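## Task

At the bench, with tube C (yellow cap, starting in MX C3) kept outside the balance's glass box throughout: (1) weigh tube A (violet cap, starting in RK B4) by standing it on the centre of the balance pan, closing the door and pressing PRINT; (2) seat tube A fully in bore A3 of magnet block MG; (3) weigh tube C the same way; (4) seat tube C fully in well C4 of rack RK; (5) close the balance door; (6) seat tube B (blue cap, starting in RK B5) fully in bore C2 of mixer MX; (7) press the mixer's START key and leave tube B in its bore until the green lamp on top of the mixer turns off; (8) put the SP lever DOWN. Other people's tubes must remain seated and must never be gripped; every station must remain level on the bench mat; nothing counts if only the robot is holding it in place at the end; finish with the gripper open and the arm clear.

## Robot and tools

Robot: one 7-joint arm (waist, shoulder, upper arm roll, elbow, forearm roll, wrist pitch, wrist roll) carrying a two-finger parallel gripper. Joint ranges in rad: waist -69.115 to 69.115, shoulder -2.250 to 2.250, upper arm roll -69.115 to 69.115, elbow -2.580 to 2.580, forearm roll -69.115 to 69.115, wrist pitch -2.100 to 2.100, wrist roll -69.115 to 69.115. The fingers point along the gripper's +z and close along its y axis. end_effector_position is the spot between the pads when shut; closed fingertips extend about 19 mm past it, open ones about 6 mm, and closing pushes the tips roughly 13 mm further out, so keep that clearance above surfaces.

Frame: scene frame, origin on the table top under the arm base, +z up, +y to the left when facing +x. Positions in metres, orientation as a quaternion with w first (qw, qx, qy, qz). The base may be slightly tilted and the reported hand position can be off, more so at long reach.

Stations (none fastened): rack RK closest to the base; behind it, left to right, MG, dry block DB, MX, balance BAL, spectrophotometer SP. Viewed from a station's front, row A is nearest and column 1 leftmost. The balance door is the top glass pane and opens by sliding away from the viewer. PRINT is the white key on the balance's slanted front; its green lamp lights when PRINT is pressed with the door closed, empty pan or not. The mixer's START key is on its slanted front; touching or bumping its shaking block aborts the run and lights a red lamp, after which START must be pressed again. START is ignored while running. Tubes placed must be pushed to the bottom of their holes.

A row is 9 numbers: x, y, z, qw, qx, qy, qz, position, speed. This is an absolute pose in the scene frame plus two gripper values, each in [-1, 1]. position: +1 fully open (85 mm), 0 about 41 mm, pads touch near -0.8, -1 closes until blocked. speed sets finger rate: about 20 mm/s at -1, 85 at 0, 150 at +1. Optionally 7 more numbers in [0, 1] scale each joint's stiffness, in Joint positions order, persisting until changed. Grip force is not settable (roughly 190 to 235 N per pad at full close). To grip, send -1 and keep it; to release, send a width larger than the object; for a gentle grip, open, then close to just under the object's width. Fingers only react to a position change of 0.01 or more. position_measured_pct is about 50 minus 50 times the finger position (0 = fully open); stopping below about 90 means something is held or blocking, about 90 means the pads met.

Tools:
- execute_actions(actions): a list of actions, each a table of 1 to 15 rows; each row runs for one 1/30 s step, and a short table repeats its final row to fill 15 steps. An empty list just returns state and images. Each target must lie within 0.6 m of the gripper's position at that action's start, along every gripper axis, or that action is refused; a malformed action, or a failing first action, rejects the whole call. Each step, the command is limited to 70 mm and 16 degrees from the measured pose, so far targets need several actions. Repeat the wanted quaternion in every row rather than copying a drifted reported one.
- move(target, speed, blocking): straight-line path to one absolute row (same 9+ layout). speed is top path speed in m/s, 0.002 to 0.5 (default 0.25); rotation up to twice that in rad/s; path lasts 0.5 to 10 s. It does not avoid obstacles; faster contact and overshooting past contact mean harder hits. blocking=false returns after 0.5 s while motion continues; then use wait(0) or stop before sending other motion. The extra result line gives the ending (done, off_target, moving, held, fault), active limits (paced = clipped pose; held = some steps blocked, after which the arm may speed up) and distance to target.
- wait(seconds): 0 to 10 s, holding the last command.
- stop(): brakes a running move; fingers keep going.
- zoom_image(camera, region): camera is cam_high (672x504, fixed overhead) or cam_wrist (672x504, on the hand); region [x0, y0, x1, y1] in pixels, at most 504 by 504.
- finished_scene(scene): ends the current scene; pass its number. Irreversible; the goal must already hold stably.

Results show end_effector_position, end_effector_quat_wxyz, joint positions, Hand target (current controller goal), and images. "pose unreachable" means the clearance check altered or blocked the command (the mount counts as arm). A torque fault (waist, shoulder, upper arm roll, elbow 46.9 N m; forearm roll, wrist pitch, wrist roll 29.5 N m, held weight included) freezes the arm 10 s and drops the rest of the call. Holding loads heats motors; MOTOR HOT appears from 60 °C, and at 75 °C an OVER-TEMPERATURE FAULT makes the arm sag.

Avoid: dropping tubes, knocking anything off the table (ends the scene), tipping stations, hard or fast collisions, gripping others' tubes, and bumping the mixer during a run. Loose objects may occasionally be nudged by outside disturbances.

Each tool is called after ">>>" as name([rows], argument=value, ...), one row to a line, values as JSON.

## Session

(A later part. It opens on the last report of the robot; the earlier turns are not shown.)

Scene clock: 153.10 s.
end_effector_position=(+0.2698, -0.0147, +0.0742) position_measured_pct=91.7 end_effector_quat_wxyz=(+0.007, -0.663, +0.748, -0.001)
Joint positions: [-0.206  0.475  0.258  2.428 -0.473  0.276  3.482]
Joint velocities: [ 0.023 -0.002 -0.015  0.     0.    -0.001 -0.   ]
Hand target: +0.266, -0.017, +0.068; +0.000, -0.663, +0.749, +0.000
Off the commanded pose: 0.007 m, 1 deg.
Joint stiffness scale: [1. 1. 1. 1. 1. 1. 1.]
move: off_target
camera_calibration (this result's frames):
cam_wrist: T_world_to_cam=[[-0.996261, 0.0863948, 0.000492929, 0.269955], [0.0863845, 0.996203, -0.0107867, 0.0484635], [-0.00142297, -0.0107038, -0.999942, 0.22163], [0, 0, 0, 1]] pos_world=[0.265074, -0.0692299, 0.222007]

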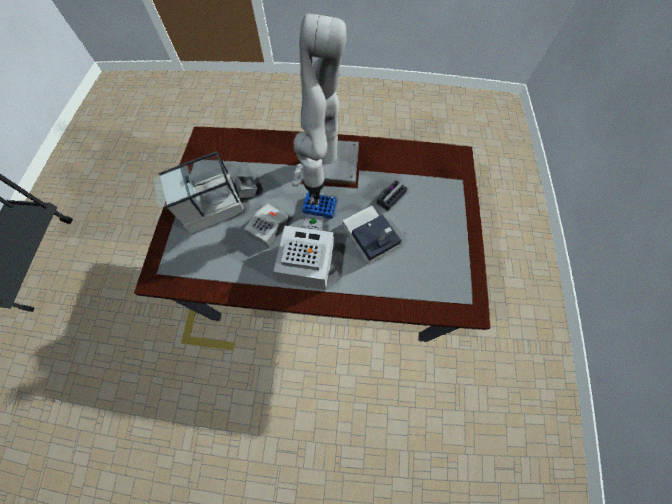

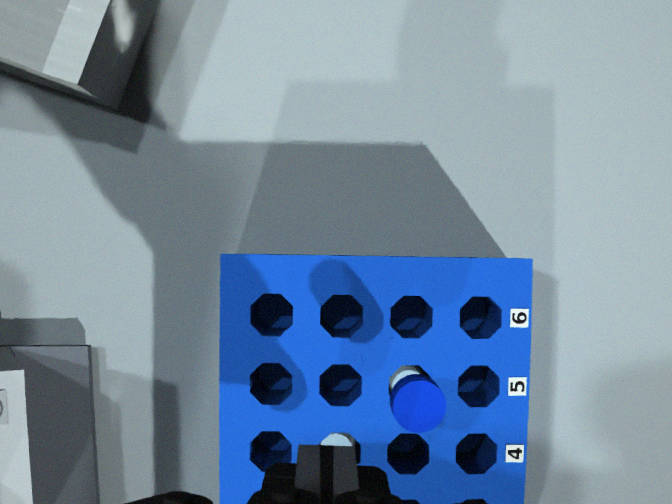

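>>> move(target=[0.268,-0.03,0.13,0,0.6626,-0.7490,0,0.1,1], speed=0.2)

>>> move(target=[0.285,-0.30,0.28,0,0.8638,-0.5038,0,0.1,1], speed=0.4)

>>> move(target=[0.3083,-0.4874,0.264,0,0.8638,-0.5038,0,0.1,1], speed=0.3)

>>> move(target=[0.3083,-0.4874,0.229,0,0.8638,-0.5038,0,0.1,1], speed=0.08)

Scene clock: 154.73 s.
end_effector_position=(+0.2677, -0.0304, +0.1286) position_measured_pct=45.2 end_effector_quat_wxyz=(+0.000, -0.662, +0.749, -0.000)
Joint positions: [-0.32   0.312  0.447  2.365 -0.272  0.515  3.344]
Joint velocities: [-0.007 -0.005  0.    -0.001 -0.     0.001 -0.   ]
Hand target: +0.268, -0.030, +0.130; -0.000, -0.662, +0.749, -0.000
Off the commanded pose: 0.001 m, 0 deg.
Joint stiffness scale: [1. 1. 1. 1. 1. 1. 1.]
move: done
camera_calibration (this result's frames):
cam_wrist: T_world_to_cam=[[-0.995997, 0.0888114, 0.0101227, 0.267969], [0.0886065, 0.995882, -0.0191584, 0.0653426], [-0.0117825, -0.0181847, -0.999765, 0.27844], [0, 0, 0, 1]] pos_world=[0.264387, -0.0838088, 0.276914]

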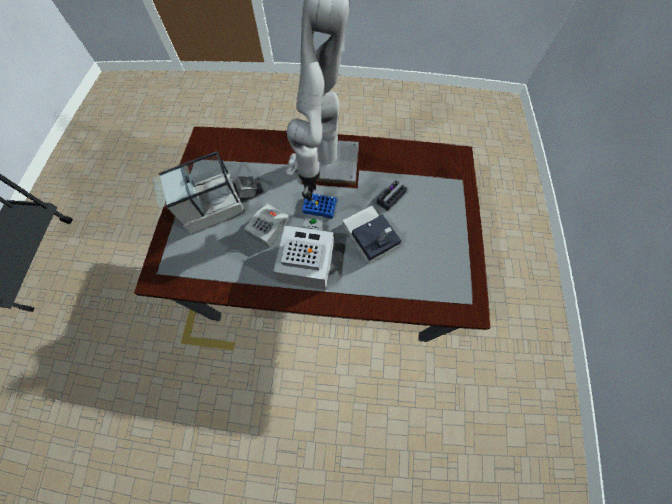

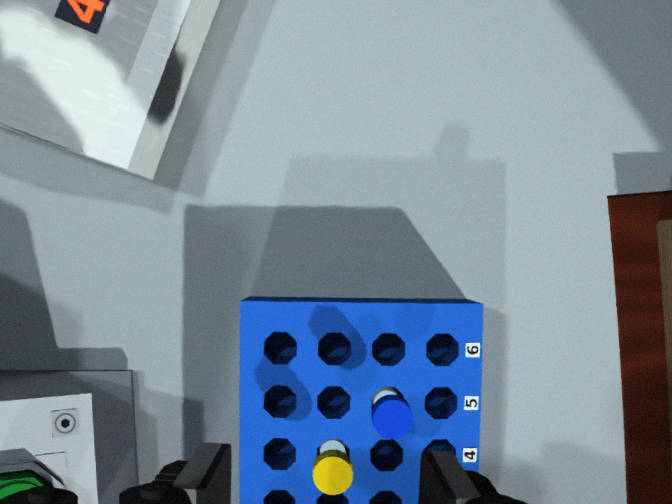

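Scene clock: 156.53 s.
end_effector_position=(+0.2855, -0.2991, +0.2793) position_measured_pct=45.2 end_effector_quat_wxyz=(+0.001, +0.863, -0.505, +0.001)
Joint positions: [ 0.29   0.349  0.65   1.688 -0.22   1.182  4.629]
Joint velocities: [ 0.01   0.002  0.    -0.001  0.    -0.    -0.001]
Hand target: +0.285, -0.299, +0.279; -0.002, +0.863, -0.505, -0.001
Off the commanded pose: 0.001 m, 0 deg.
Joint stiffness scale: [1. 1. 1. 1. 1. 1. 1.]
move: done; limits=paced
camera_calibration (this result's frames):
cam_wrist: T_world_to_cam=[[-0.853886, -0.520338, 0.0113104, 0.0849403], [-0.520459, 0.853634, -0.0207801, 0.466035], [0.00115776, -0.0236305, -0.99972, 0.419084], [0, 0, 0, 1]] pos_world=[0.314597, -0.343723, 0.42769]

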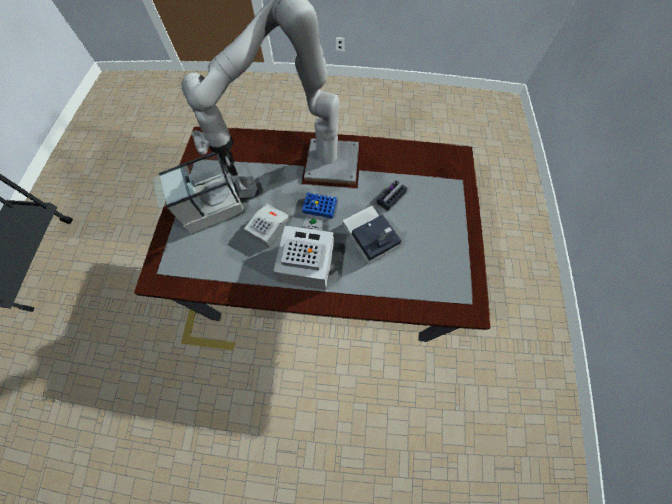

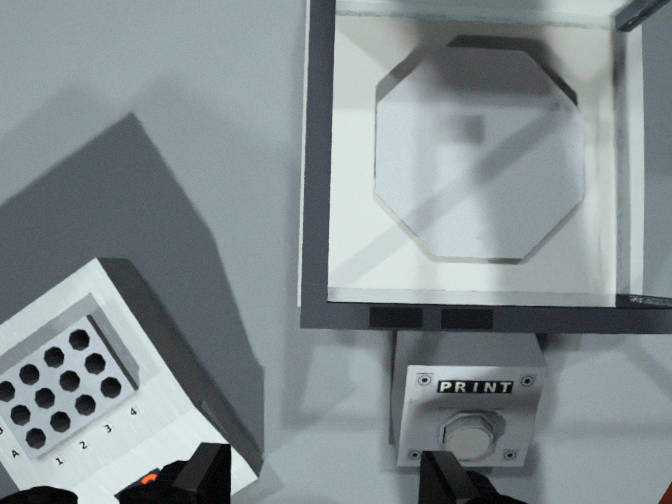

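Scene clock: 157.90 s.
end_effector_position=(+0.3074, -0.4883, +0.2645) position_measured_pct=45.2 end_effector_quat_wxyz=(+0.003, +0.863, -0.505, +0.001)
Joint positions: [ 0.689  0.758  0.643  1.089 -0.421  1.416  4.888]
Joint velocities: [ 0.003  0.003 -0.003 -0.001 -0.     0.    -0.   ]
Hand target: +0.308, -0.487, +0.264; -0.001, +0.863, -0.504, +0.000
Off the commanded pose: 0.001 m, 0 deg.
Joint stiffness scale: [1. 1. 1. 1. 1. 1. 1.]
move: done
camera_calibration (this result's frames):
cam_wrist: T_world_to_cam=[[-0.854273, -0.5196, 0.015282, 0.00480976], [-0.519823, 0.853959, -0.0231843, 0.639247], [-0.00100361, -0.0277496, -0.999614, 0.398356], [0, 0, 0, 1]] pos_world=[0.336804, -0.532338, 0.412949]

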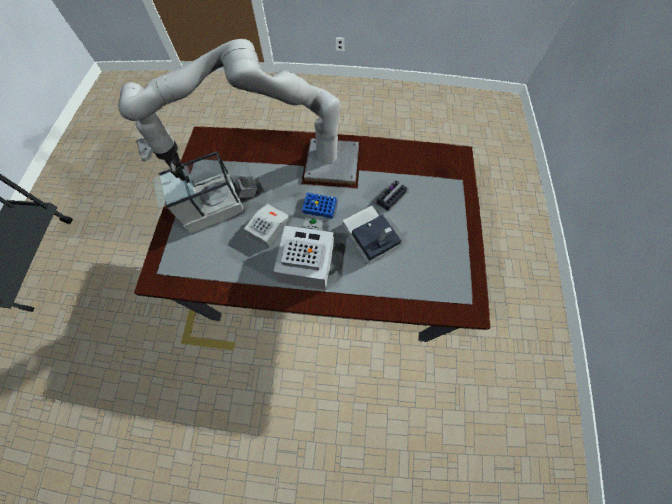

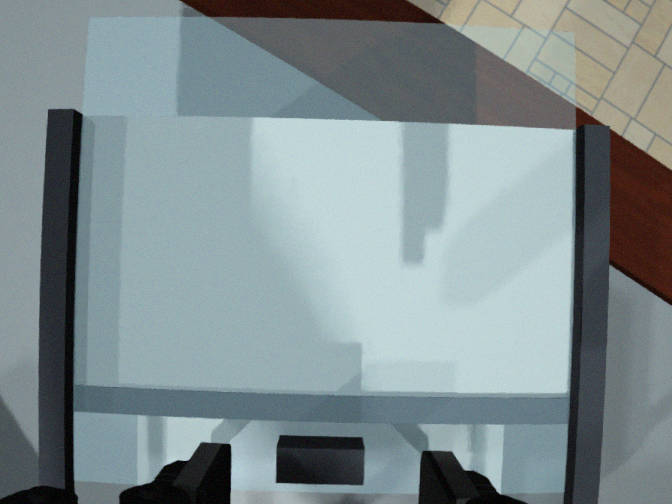

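Scene clock: 158.73 s.
end_effector_position=(+0.3065, -0.4877, +0.2313) position_measured_pct=45.2 end_effector_quat_wxyz=(+0.001, +0.863, -0.506, -0.001)
Joint positions: [ 0.689  0.78   0.624  1.156 -0.427  1.335  4.9  ]
Joint velocities: [-0.     0.    -0.003 -0.    -0.    -0.001 -0.   ]
Hand target: +0.308, -0.487, +0.229; -0.000, +0.864, -0.504, -0.000
Off the commanded pose: 0.003 m, 0 deg.
Joint stiffness scale: [1. 1. 1. 1. 1. 1. 1.]
move: done
camera_calibration (this result's frames):
cam_wrist: T_world_to_cam=[[-0.855434, -0.517717, 0.0141935, 0.00633394], [-0.517904, 0.855246, -0.0181401, 0.63632], [-0.00274753, -0.0228686, -0.999735, 0.368141], [0, 0, 0, 1]] pos_world=[0.335982, -0.532512, 0.379496]

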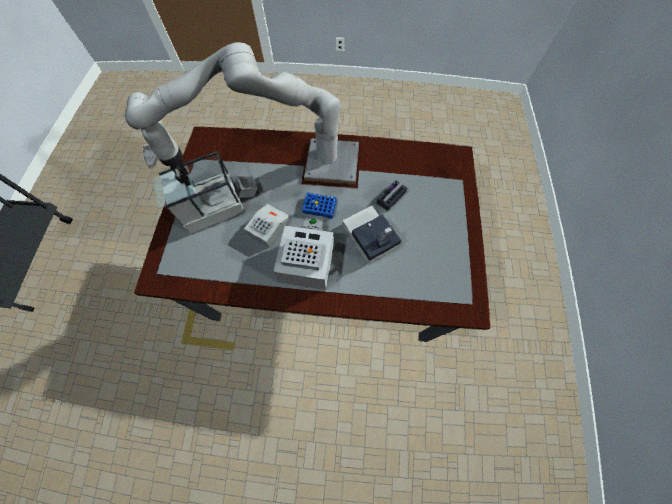

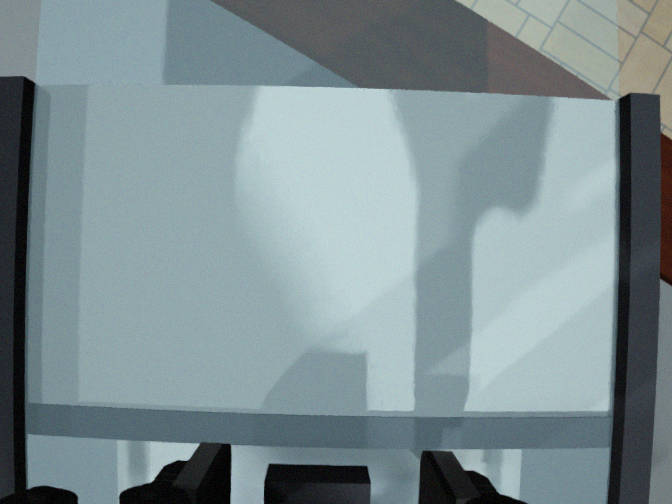

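>>> execute_actions([
  [[0.3080,-0.4870,0.2305,0,0.8638,-0.5038,0,-1,0.3]],
])

>>> move(target=[0.2480,-0.3820,0.231,0,0.8638,-0.5038,0,-1,0.3], speed=0.08)

>>> execute_actions([
  [[0.2485,-0.3830,0.2318,0,0.8638,-0.5038,0,0.1,0.6]],
])

>>> move(target=[0.240,-0.365,0.28,0,0.8638,-0.5038,0,0.1,0.6], speed=0.15)

Scene clock: 159.70 s.
end_effector_position=(+0.3079, -0.4870, +0.2318) position_measured_pct=71.0 end_effector_quat_wxyz=(+0.000, +0.863, -0.505, +0.000)
Joint positions: [ 0.688  0.779  0.622  1.156 -0.43   1.334  4.9  ]
Joint velocities: [ 0.001 -0.     0.     0.     0.     0.     0.   ]
Hand target: +0.308, -0.487, +0.230; +0.000, +0.864, -0.504, -0.000
Off the commanded pose: 0.001 m, 0 deg.
Joint stiffness scale: [1. 1. 1. 1. 1. 1. 1.]
camera_calibration (this result's frames):
cam_wrist: T_world_to_cam=[[-0.854947, -0.518605, 0.0106783, 0.00815278], [-0.518714, 0.854725, -0.0194968, 0.636835], [0.00098415, -0.0222077, -0.999753, 0.367849], [0, 0, 0, 1]] pos_world=[0.336944, -0.531922, 0.380087]

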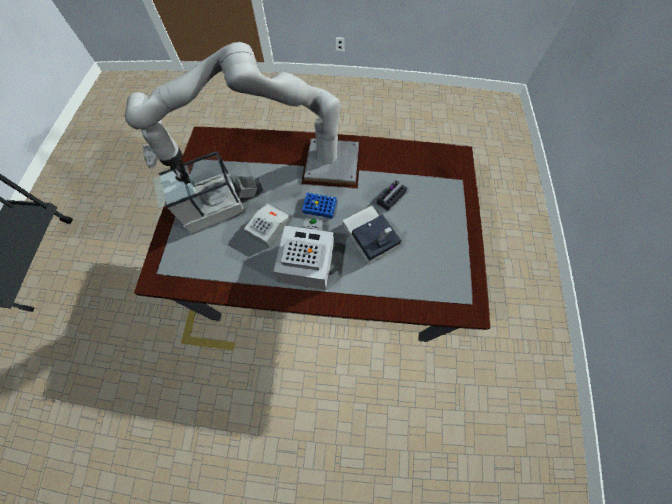

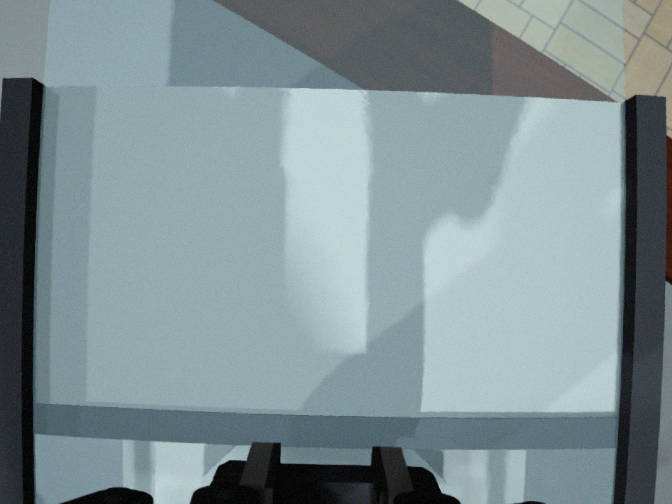

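Scene clock: 161.60 s.
end_effector_position=(+0.2484, -0.3828, +0.2317) position_measured_pct=71.0 end_effector_quat_wxyz=(-0.001, +0.864, -0.503, +0.001)
Joint positions: [ 0.532  0.509  0.649  1.638 -0.333  1.111  4.908]
Joint velocities: [-0.004 -0.003  0.004  0.004  0.001 -0.007  0.   ]
Hand target: +0.248, -0.382, +0.231; +0.000, +0.864, -0.503, -0.000
Off the commanded pose: 0.001 m, 0 deg.
Joint stiffness scale: [1. 1. 1. 1. 1. 1. 1.]
move: done
camera_calibration (this result's frames):
cam_wrist: T_world_to_cam=[[-0.852305, -0.522992, 0.00743485, 0.00969573], [-0.523034, 0.852105, -0.0187636, 0.516728], [0.00347793, -0.019881, -0.999796, 0.370434], [0, 0, 0, 1]] pos_world=[0.277241, -0.427871, 0.379982]

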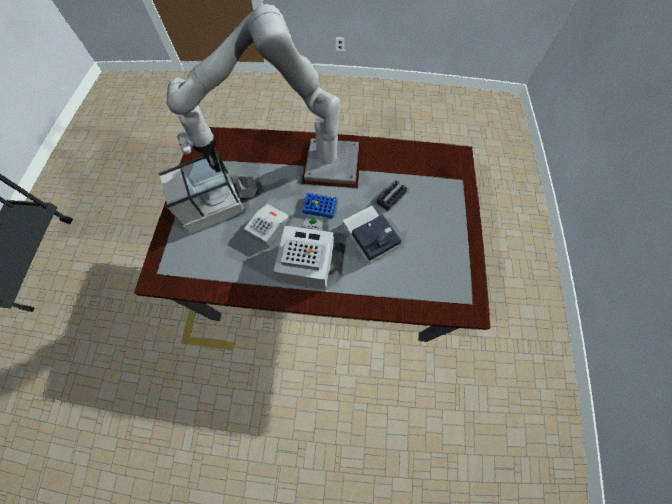

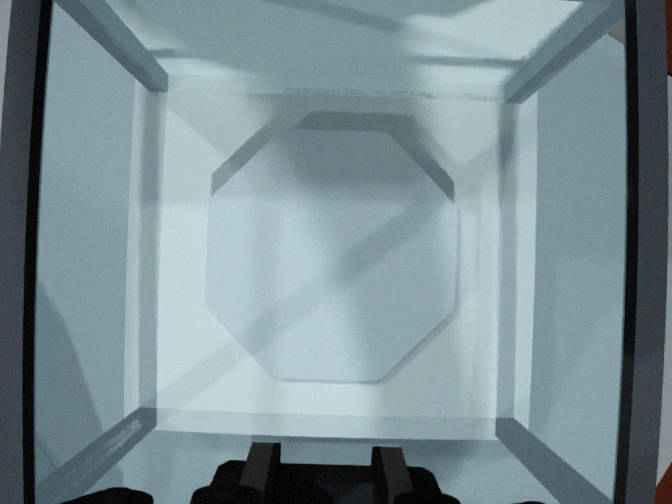

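Scene clock: 162.10 s.
end_effector_position=(+0.2483, -0.3828, +0.2315) position_measured_pct=45.2 end_effector_quat_wxyz=(-0.001, +0.864, -0.503, +0.000)
Joint positions: [ 0.532  0.51   0.649  1.638 -0.333  1.111  4.908]
Joint velocities: [-0.    -0.     0.     0.     0.    -0.     0.001]
Hand target: +0.248, -0.383, +0.232; -0.000, +0.864, -0.504, +0.000
Off the commanded pose: 0.000 m, 0 deg.
Joint stiffness scale: [1. 1. 1. 1. 1. 1. 1.]
camera_calibration (this result's frames):
cam_wrist: T_world_to_cam=[[-0.852303, -0.522991, 0.00775398, 0.00958974], [-0.52304, 0.852109, -0.0184012, 0.516636], [0.00301643, -0.019739, -0.999801, 0.370381], [0, 0, 0, 1]] pos_world=[0.277277, -0.427904, 0.379739]

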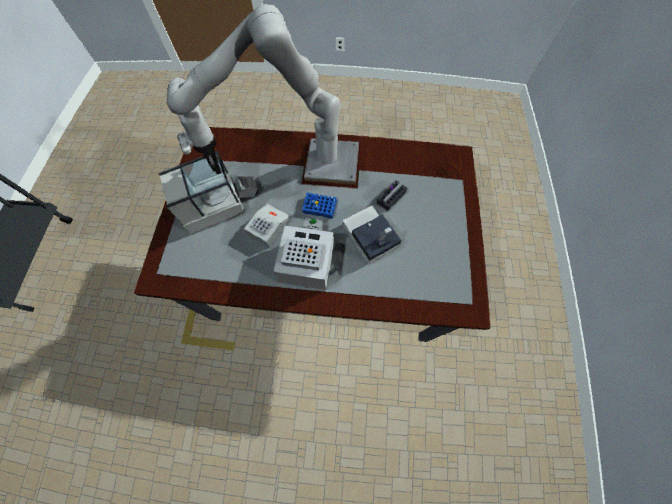

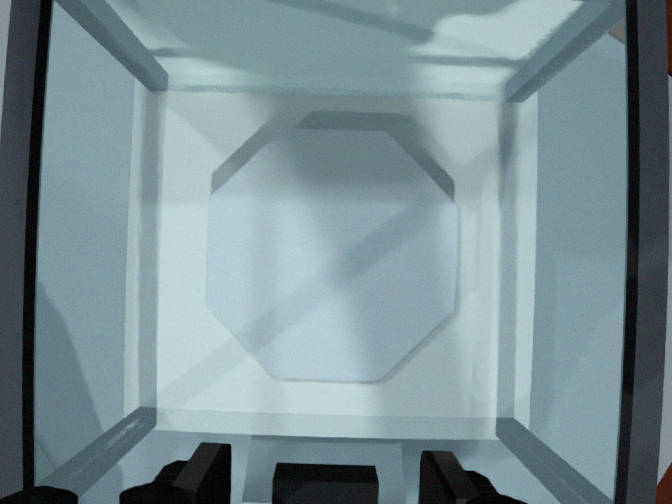

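Scene clock: 163.00 s.
end_effector_position=(+0.2404, -0.3658, +0.2781) position_measured_pct=45.2 end_effector_quat_wxyz=(-0.001, +0.864, -0.503, +0.001)
Joint positions: [ 0.486  0.414  0.675  1.614 -0.27   1.211  4.853]
Joint velocities: [-0.002 -0.005  0.001 -0.001  0.     0.    -0.   ]
Hand target: +0.240, -0.365, +0.280; +0.000, +0.864, -0.504, -0.000
Off the commanded pose: 0.002 m, 0 deg.
Joint stiffness scale: [1. 1. 1. 1. 1. 1. 1.]
move: done
camera_calibration (this result's frames):
cam_wrist: T_world_to_cam=[[-0.85263, -0.522457, 0.00781615, 0.0116336], [-0.5225, 0.852395, -0.020393, 0.499415], [0.00399202, -0.0214716, -0.999761, 0.416418], [0, 0, 0, 1]] pos_world=[0.269201, -0.410679, 0.426412]

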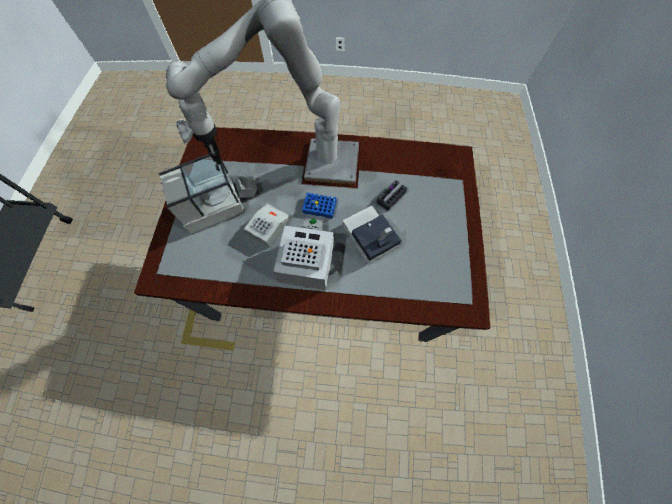

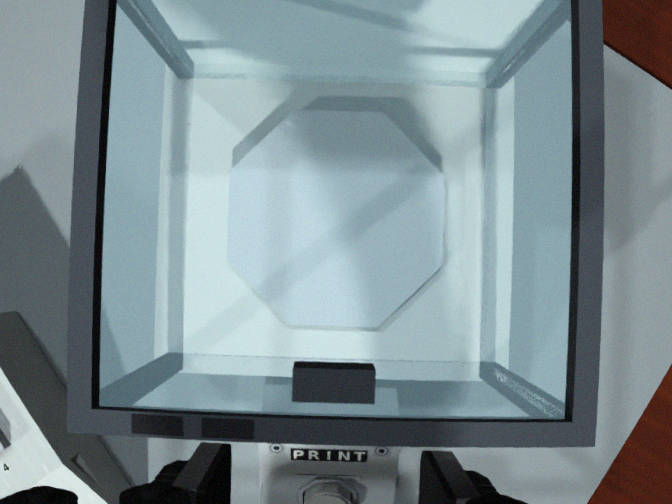

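>>> move(target=[0.2457,-0.0333,0.11,0,0.99905,0.0436,0,-0.2,0.6], speed=0.35)

Scene clock: 167.80 s.
end_effector_position=(+0.2458, -0.0353, +0.1117) position_measured_pct=59.9 end_effector_quat_wxyz=(+0.001, +0.999, +0.043, -0.000)
Joint positions: [-0.047  0.311  0.132  2.44  -0.096  0.401  4.945]
Joint velocities: [-0.013  0.005 -0.001  0.    -0.    -0.     0.   ]
Hand target: +0.245, -0.035, +0.111; +0.002, +0.999, +0.045, -0.000
Off the commanded pose: 0.003 m, 0 deg.
Joint stiffness scale: [1. 1. 1. 1. 1. 1. 1.]
move: done
camera_calibration (this result's frames):
cam_wrist: T_world_to_cam=[[0.120392, -0.992643, 0.0128486, -0.066142], [-0.992529, -0.120616, -0.0183632, 0.298097], [0.0197778, -0.0105418, -0.999749, 0.253667], [0, 0, 0, 1]] pos_world=[0.298816, -0.027026, 0.259927]

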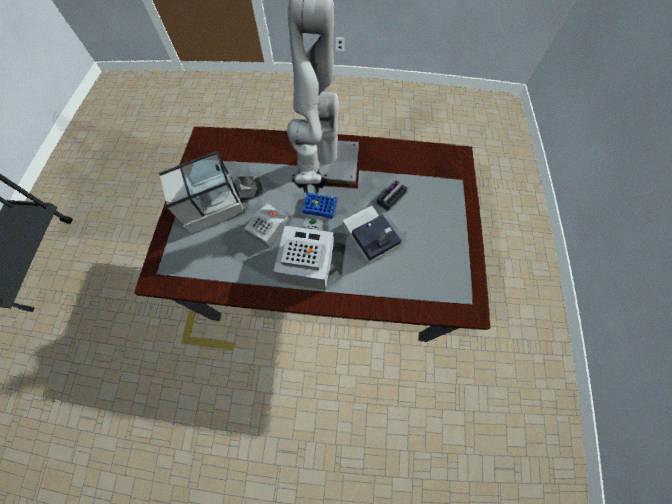

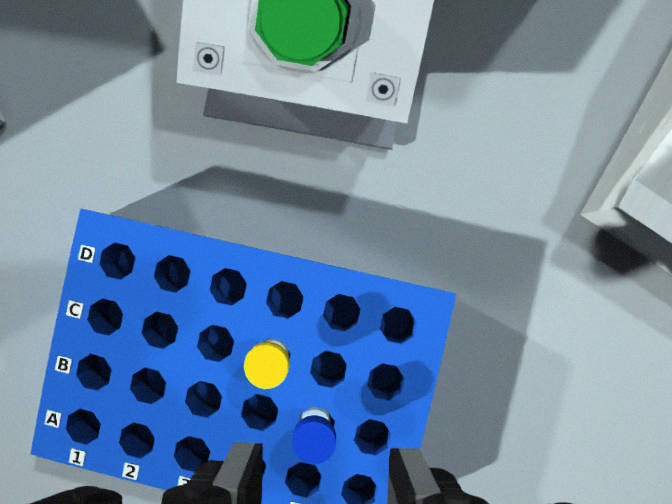

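>>> move(target=[0.2474,-0.0318,0.0565,0,0.99905,0.0436,0,-0.2,0.6], speed=0.07)

Scene clock: 169.60 s.
end_effector_position=(+0.2481, -0.0314, +0.0576) position_measured_pct=59.9 end_effector_quat_wxyz=(+0.000, +0.999, +0.044, -0.000)
Joint positions: [ 0.013  0.509  0.044  2.488 -0.141  0.152  4.972]
Joint velocities: [ 0.005  0.006 -0.001 -0.    -0.    -0.001  0.001]
Hand target: +0.247, -0.032, +0.057; -0.000, +0.999, +0.044, +0.000
Off the commanded pose: 0.001 m, 0 deg.
Joint stiffness scale: [1. 1. 1. 1. 1. 1. 1.]
move: done
camera_calibration (this result's frames):
cam_wrist: T_world_to_cam=[[0.122119, -0.992459, 0.0105912, -0.0621808], [-0.992308, -0.122305, -0.0191515, 0.299772], [0.0203025, -0.00817095, -0.99976, 0.199483], [0, 0, 0, 1]] pos_world=[0.301009, -0.0234183, 0.205835]

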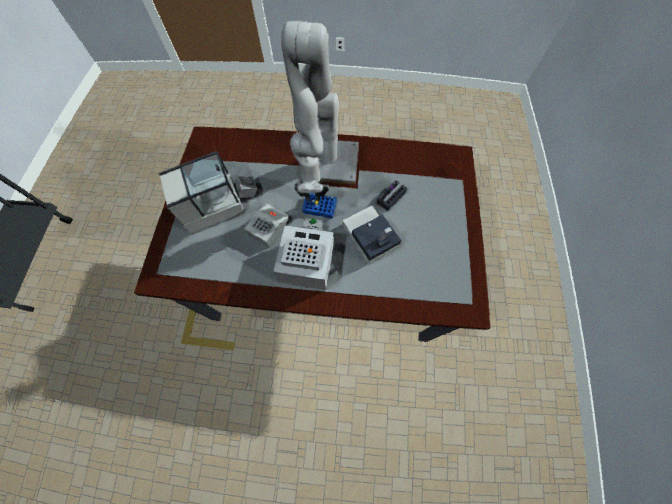

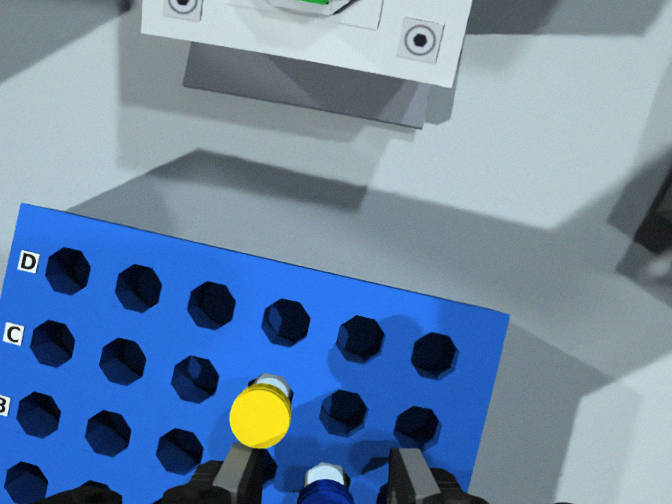

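>>> execute_actions([
  [[0.2478,-0.0316,0.0575,0,0.99905,0.0436,0,-1,0.3]],
])

>>> move(target=[0.2480,-0.0315,0.10,0,0.99905,0.0436,0,-1,0.3], speed=0.06)

>>> move(target=[0.33,-0.02,0.265,0,0.99939,-0.0349,0,-1,0.3], speed=0.3)

>>> move(target=[0.5530,-0.0006,0.255,0,0.99939,-0.0349,0,-1,0.3], speed=0.3)

Scene clock: 170.63 s.
end_effector_position=(+0.2481, -0.0315, +0.0575) position_measured_pct=83.3 end_effector_quat_wxyz=(+0.000, +0.999, +0.044, -0.000)
Joint positions: [ 0.014  0.509  0.044  2.488 -0.141  0.152  4.972]
Joint velocities: [-0.001  0.     0.001 -0.     0.     0.    -0.   ]
Hand target: +0.248, -0.032, +0.058; -0.000, +0.999, +0.044, -0.000
Off the commanded pose: 0.000 m, 0 deg.
Joint stiffness scale: [1. 1. 1. 1. 1. 1. 1.]
camera_calibration (this result's frames):
cam_wrist: T_world_to_cam=[[0.121687, -0.992512, 0.0105669, -0.0621746], [-0.992363, -0.121872, -0.0190683, 0.299748], [0.0202133, -0.0081658, -0.999762, 0.19947], [0, 0, 0, 1]] pos_world=[0.300993, -0.0235494, 0.205795]

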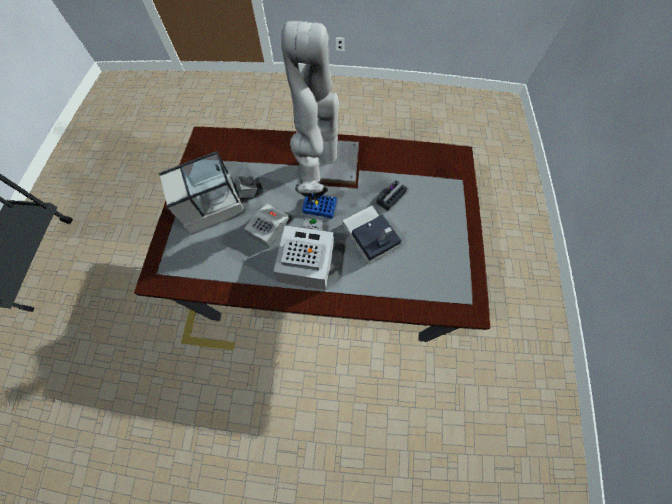

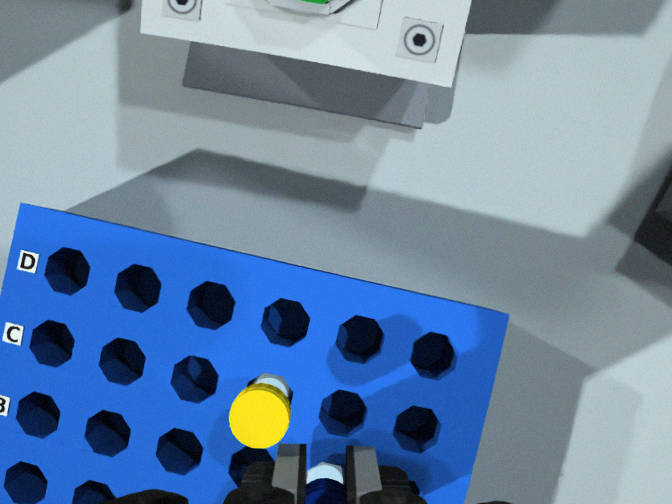

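Scene clock: 171.77 s.
end_effector_position=(+0.2475, -0.0317, +0.0988) position_measured_pct=83.3 end_effector_quat_wxyz=(-0.000, +0.999, +0.043, +0.000)
Joint positions: [-0.041  0.357  0.114  2.452 -0.12   0.342  4.957]
Joint velocities: [-0.011 -0.007  0.005 -0.001 -0.     0.001  0.001]
Hand target: +0.248, -0.032, +0.100; +0.000, +0.999, +0.044, -0.000
Off the commanded pose: 0.001 m, 0 deg.
Joint stiffness scale: [1. 1. 1. 1. 1. 1. 1.]
move: done
camera_calibration (this result's frames):
cam_wrist: T_world_to_cam=[[0.120473, -0.992668, 0.00979387, -0.0623327], [-0.992504, -0.120645, -0.0194843, 0.300035], [0.020523, -0.00737314, -0.999762, 0.240701], [0, 0, 0, 1]] pos_world=[0.300355, -0.0239032, 0.2471]

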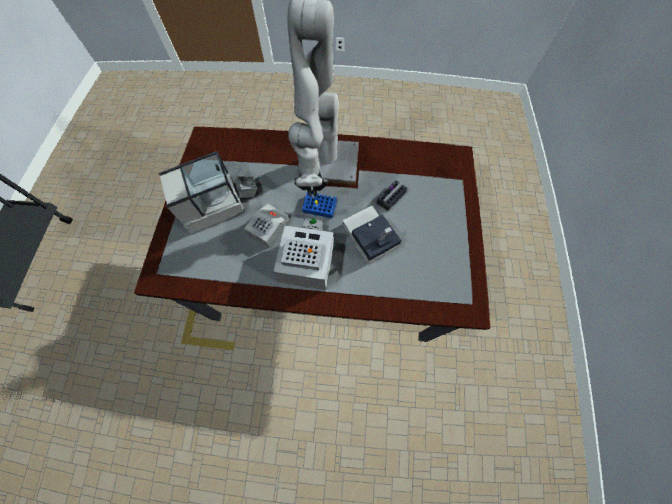

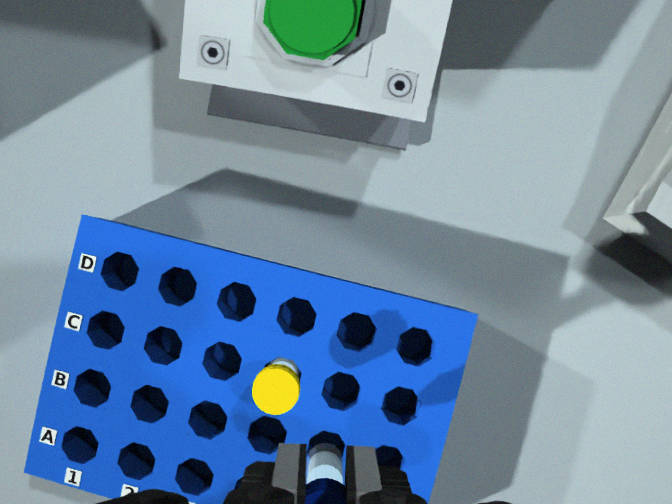

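Scene clock: 172.93 s.
end_effector_position=(+0.3310, -0.0217, +0.2630) position_measured_pct=83.3 end_effector_quat_wxyz=(-0.001, +0.999, -0.037, +0.001)
Joint positions: [-0.136  0.141  0.169  1.948 -0.028  1.059  4.663]
Joint velocities: [-0.003 -0.     0.    -0.002  0.     0.002  0.   ]
Hand target: +0.331, -0.021, +0.264; +0.001, +0.999, -0.036, +0.000
Off the commanded pose: 0.003 m, 0 deg.
Joint stiffness scale: [1. 1. 1. 1. 1. 1. 1.]
move: done
camera_calibration (this result's frames):
cam_wrist: T_world_to_cam=[[-0.0399157, -0.99916, 0.0092962, -0.0109511], [-0.999001, 0.0397187, -0.020493, 0.393207], [0.0201066, -0.0101049, -0.999747, 0.40328], [0, 0, 0, 1]] pos_world=[0.384268, -0.0224845, 0.411338]

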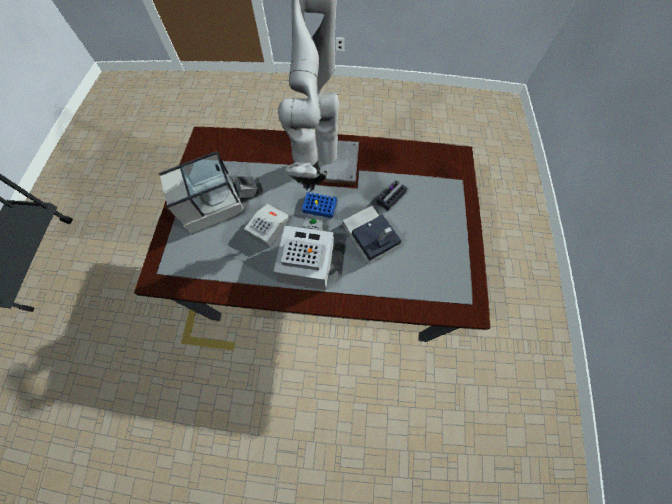

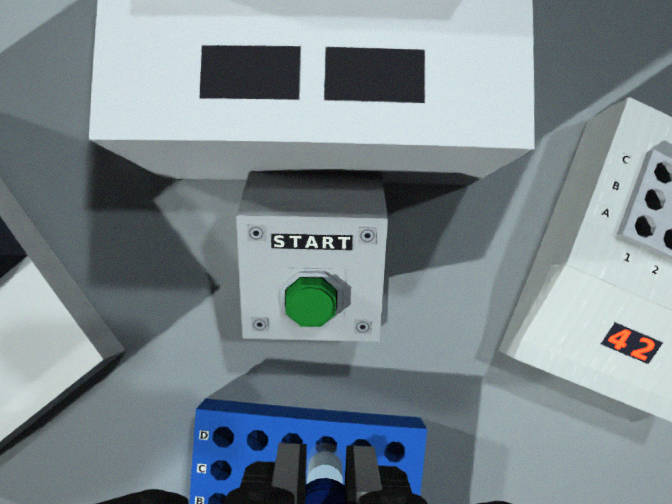

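Scene clock: 174.37 s.
end_effector_position=(+0.5539, -0.0013, +0.2550) position_measured_pct=83.3 end_effector_quat_wxyz=(+0.003, +0.999, -0.035, +0.003)
Joint positions: [-0.113  0.646  0.169  1.206 -0.1    1.298  4.671]
Joint velocities: [-0.001  0.005 -0.001 -0.001 -0.001  0.001  0.001]
Hand target: +0.553, -0.001, +0.255; -0.000, +0.999, -0.035, +0.000
Off the commanded pose: 0.001 m, 0 deg.
Joint stiffness scale: [1. 1. 1. 1. 1. 1. 1.]
move: done
camera_calibration (this result's frames):
cam_wrist: T_world_to_cam=[[-0.0349009, -0.999269, 0.0155962, 0.0139454], [-0.999108, 0.0345157, -0.0243176, 0.615997], [0.0237615, -0.016431, -0.999583, 0.38895], [0, 0, 0, 1]] pos_world=[0.606692, -0.000935542, 0.40355]

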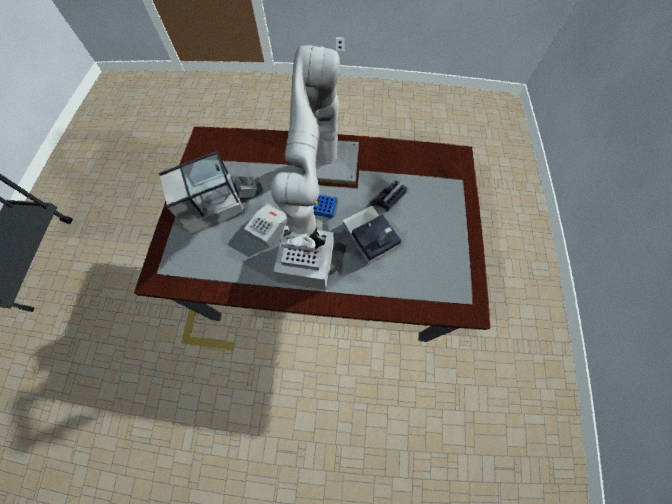

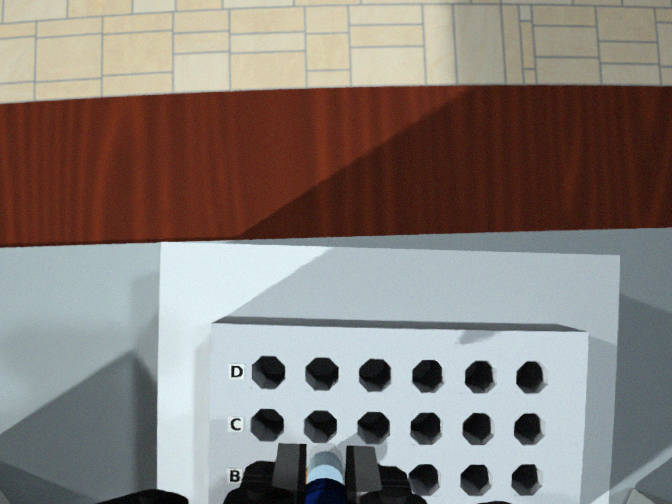

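>>> move(target=[0.5548,0.0005,0.227,0,0.99939,-0.0349,0,-1,0.3], speed=0.05)

>>> zoom_image(camera="cam_wrist", region=[200,340,500,504])

Scene clock: 175.63 s.
end_effector_position=(+0.5543, -0.0012, +0.2292) position_measured_pct=83.3 end_effector_quat_wxyz=(+0.003, +0.999, -0.036, -0.000)
Joint positions: [-0.113  0.671  0.166  1.246 -0.102  1.239  4.671]
Joint velocities: [ 0.001  0.002 -0.    -0.001 -0.001 -0.001 -0.   ]
Hand target: +0.555, +0.001, +0.227; -0.000, +0.999, -0.035, -0.000
Off the commanded pose: 0.003 m, 0 deg.
Joint stiffness scale: [1. 1. 1. 1. 1. 1. 1.]
move: done
camera_calibration (this result's frames):
cam_wrist: T_world_to_cam=[[-0.0371223, -0.999174, 0.0165535, 0.015507], [-0.999145, 0.0368097, -0.0188067, 0.614521], [0.0181819, -0.0172375, -0.999686, 0.366223], [0, 0, 0, 1]] pos_world=[0.607913, -0.000813407, 0.377409]

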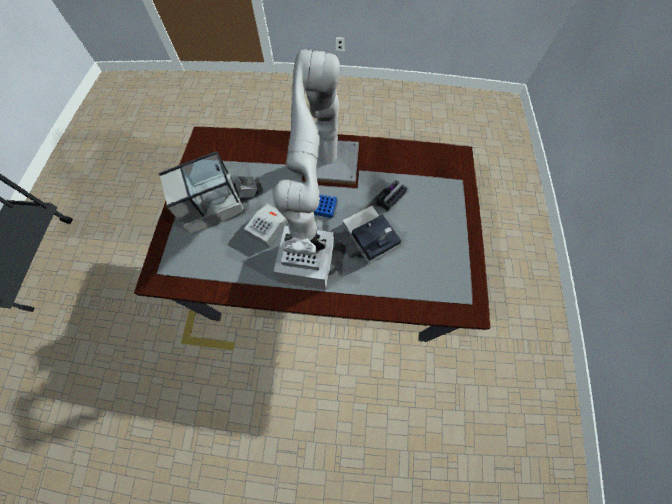

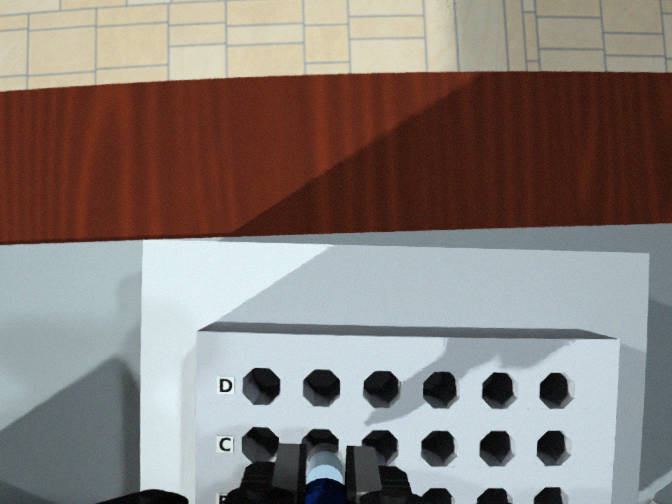

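Region (200, 340, 500, 504) of cam_wrist's 672x504 image, scaled by 1.680; it fills the top 276 rows of this view, and the rest is white.

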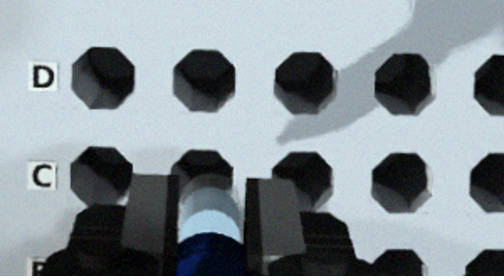

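>>> move(target=[0.5565,0.0025,0.228,0,0.99939,-0.0349,0,-1,0.3], speed=0.02)

>>> zoom_image(camera="cam_wrist", region=[200,340,500,504])

Scene clock: 176.70 s.
end_effector_position=(+0.5556, -0.0010, +0.2284) position_measured_pct=83.3 end_effector_quat_wxyz=(+0.003, +0.999, -0.036, -0.000)
Joint positions: [-0.113  0.674  0.166  1.243 -0.103  1.239  4.671]
Joint velocities: [ 0.001  0.002 -0.    -0.001  0.     0.     0.   ]
Hand target: +0.556, +0.002, +0.228; +0.000, +0.999, -0.035, +0.000
Off the commanded pose: 0.004 m, 0 deg.
Joint stiffness scale: [1. 1. 1. 1. 1. 1. 1.]
move: off_target
camera_calibration (this result's frames):
cam_wrist: T_world_to_cam=[[-0.0368158, -0.999181, 0.0167778, 0.0154967], [-0.99915, 0.036493, -0.0191566, 0.615878], [0.0185287, -0.0174688, -0.999676, 0.365192], [0, 0, 0, 1]] pos_world=[0.609158, -0.000611761, 0.376611]

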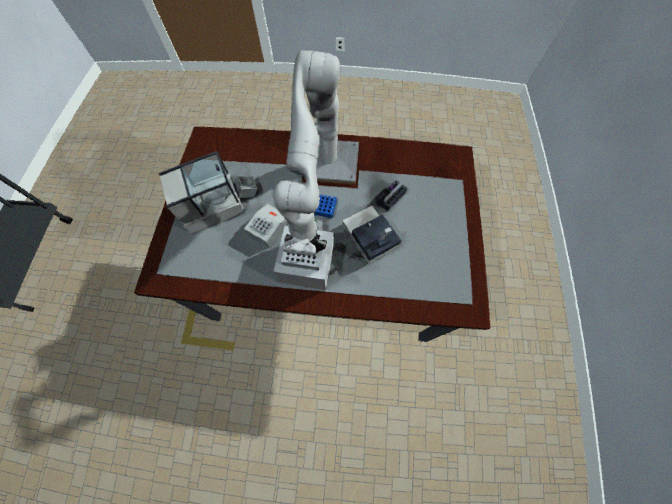

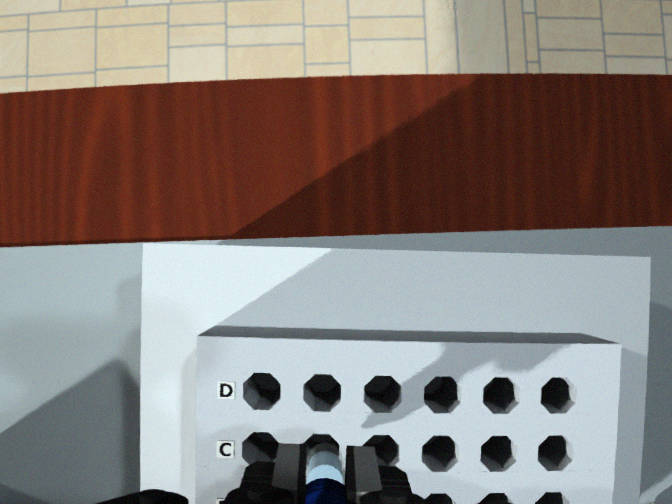

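Region (200, 340, 500, 504) of cam_wrist's 672x504 image, scaled by 1.680; it fills the top 276 rows of this view, and the rest is white.

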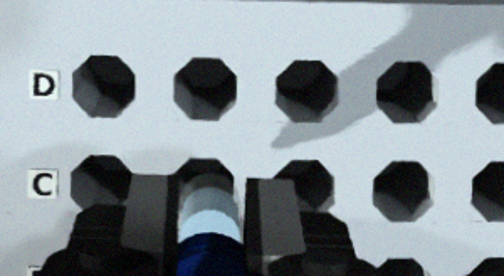

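>>> move(target=[0.5560,0.0045,0.228,0,0.99939,-0.0349,0,-1,0.3], speed=0.02)

>>> zoom_image(camera="cam_wrist", region=[200,340,500,504])

Scene clock: 177.63 s.
end_effector_position=(+0.5556, -0.0006, +0.2283) position_measured_pct=83.3 end_effector_quat_wxyz=(+0.003, +0.999, -0.035, -0.000)
Joint positions: [-0.114  0.674  0.166  1.243 -0.103  1.239  4.671]
Joint velocities: [ 0.     0.     0.    -0.001  0.     0.     0.   ]
Hand target: +0.556, +0.004, +0.228; +0.000, +0.999, -0.035, +0.000
Off the commanded pose: 0.005 m, 0 deg.
Joint stiffness scale: [1. 1. 1. 1. 1. 1. 1.]
move: off_target
camera_calibration (this result's frames):
cam_wrist: T_world_to_cam=[[-0.0359985, -0.999211, 0.0167999, 0.0154948], [-0.999182, 0.0356773, -0.0190443, 0.615864], [0.0184299, -0.0174717, -0.999677, 0.365175], [0, 0, 0, 1]] pos_world=[0.609187, -0.000109524, 0.376526]

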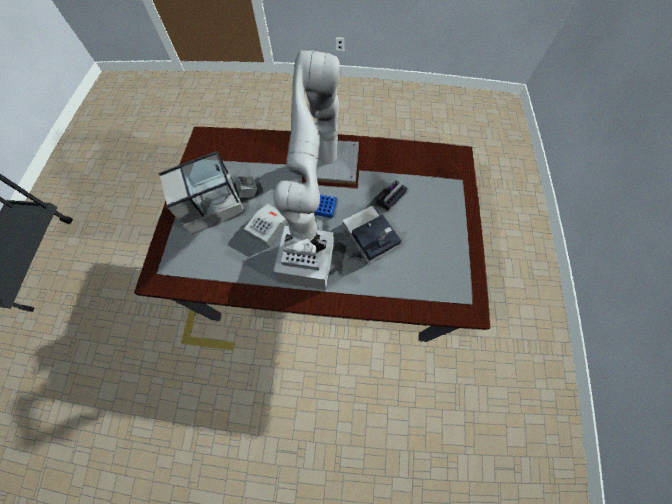

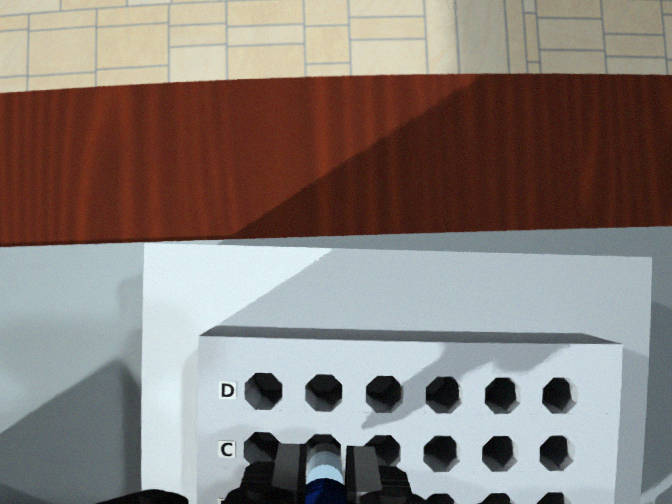

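Region (200, 340, 500, 504) of cam_wrist's 672x504 image, scaled by 1.680; it fills the top 276 rows of this view, and the rest is white.

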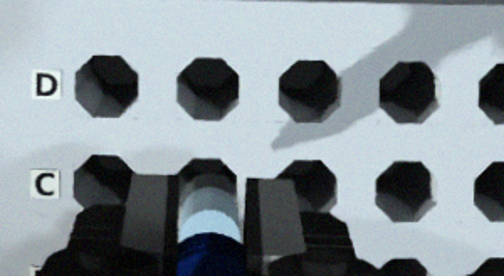

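>>> move(target=[0.5560,0.0060,0.228,0,0.99939,-0.0349,0,-1,0.3], speed=0.02)

Scene clock: 178.73 s.
end_effector_position=(+0.5556, +0.0010, +0.2283) position_measured_pct=83.3 end_effector_quat_wxyz=(+0.003, +0.999, -0.035, -0.000)
Joint positions: [-0.117  0.674  0.166  1.243 -0.103  1.239  4.67 ]
Joint velocities: [-0.003 -0.     0.001 -0.    -0.    -0.    -0.   ]
Hand target: +0.556, +0.006, +0.228; +0.000, +0.999, -0.035, +0.000
Off the commanded pose: 0.005 m, 0 deg.
Joint stiffness scale: [1. 1. 1. 1. 1. 1. 1.]
move: off_target
camera_calibration (this result's frames):
cam_wrist: T_world_to_cam=[[-0.034892, -0.999252, 0.016653, 0.0164755], [-0.999221, 0.0345733, -0.0190534, 0.615833], [0.0184634, -0.0173049, -0.99968, 0.365184], [0, 0, 0, 1]] pos_world=[0.609186, 0.00149129, 0.376526]

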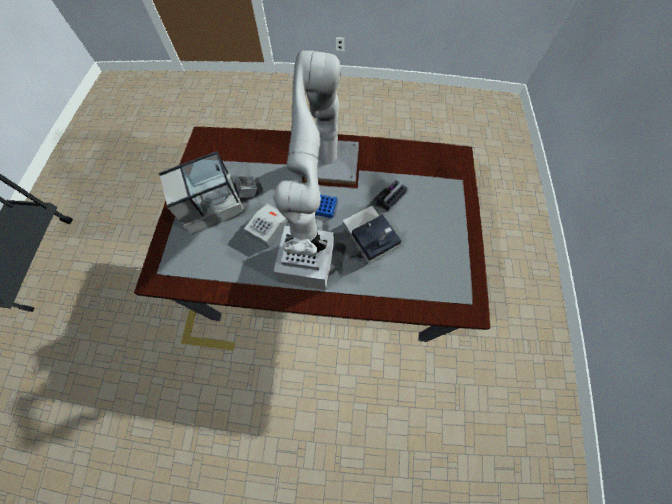

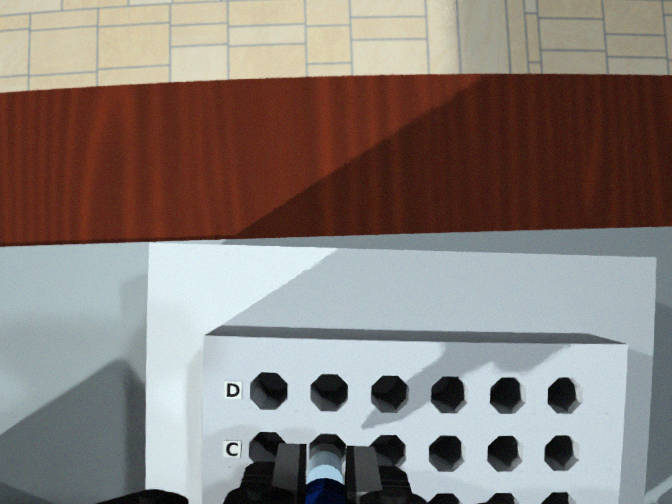

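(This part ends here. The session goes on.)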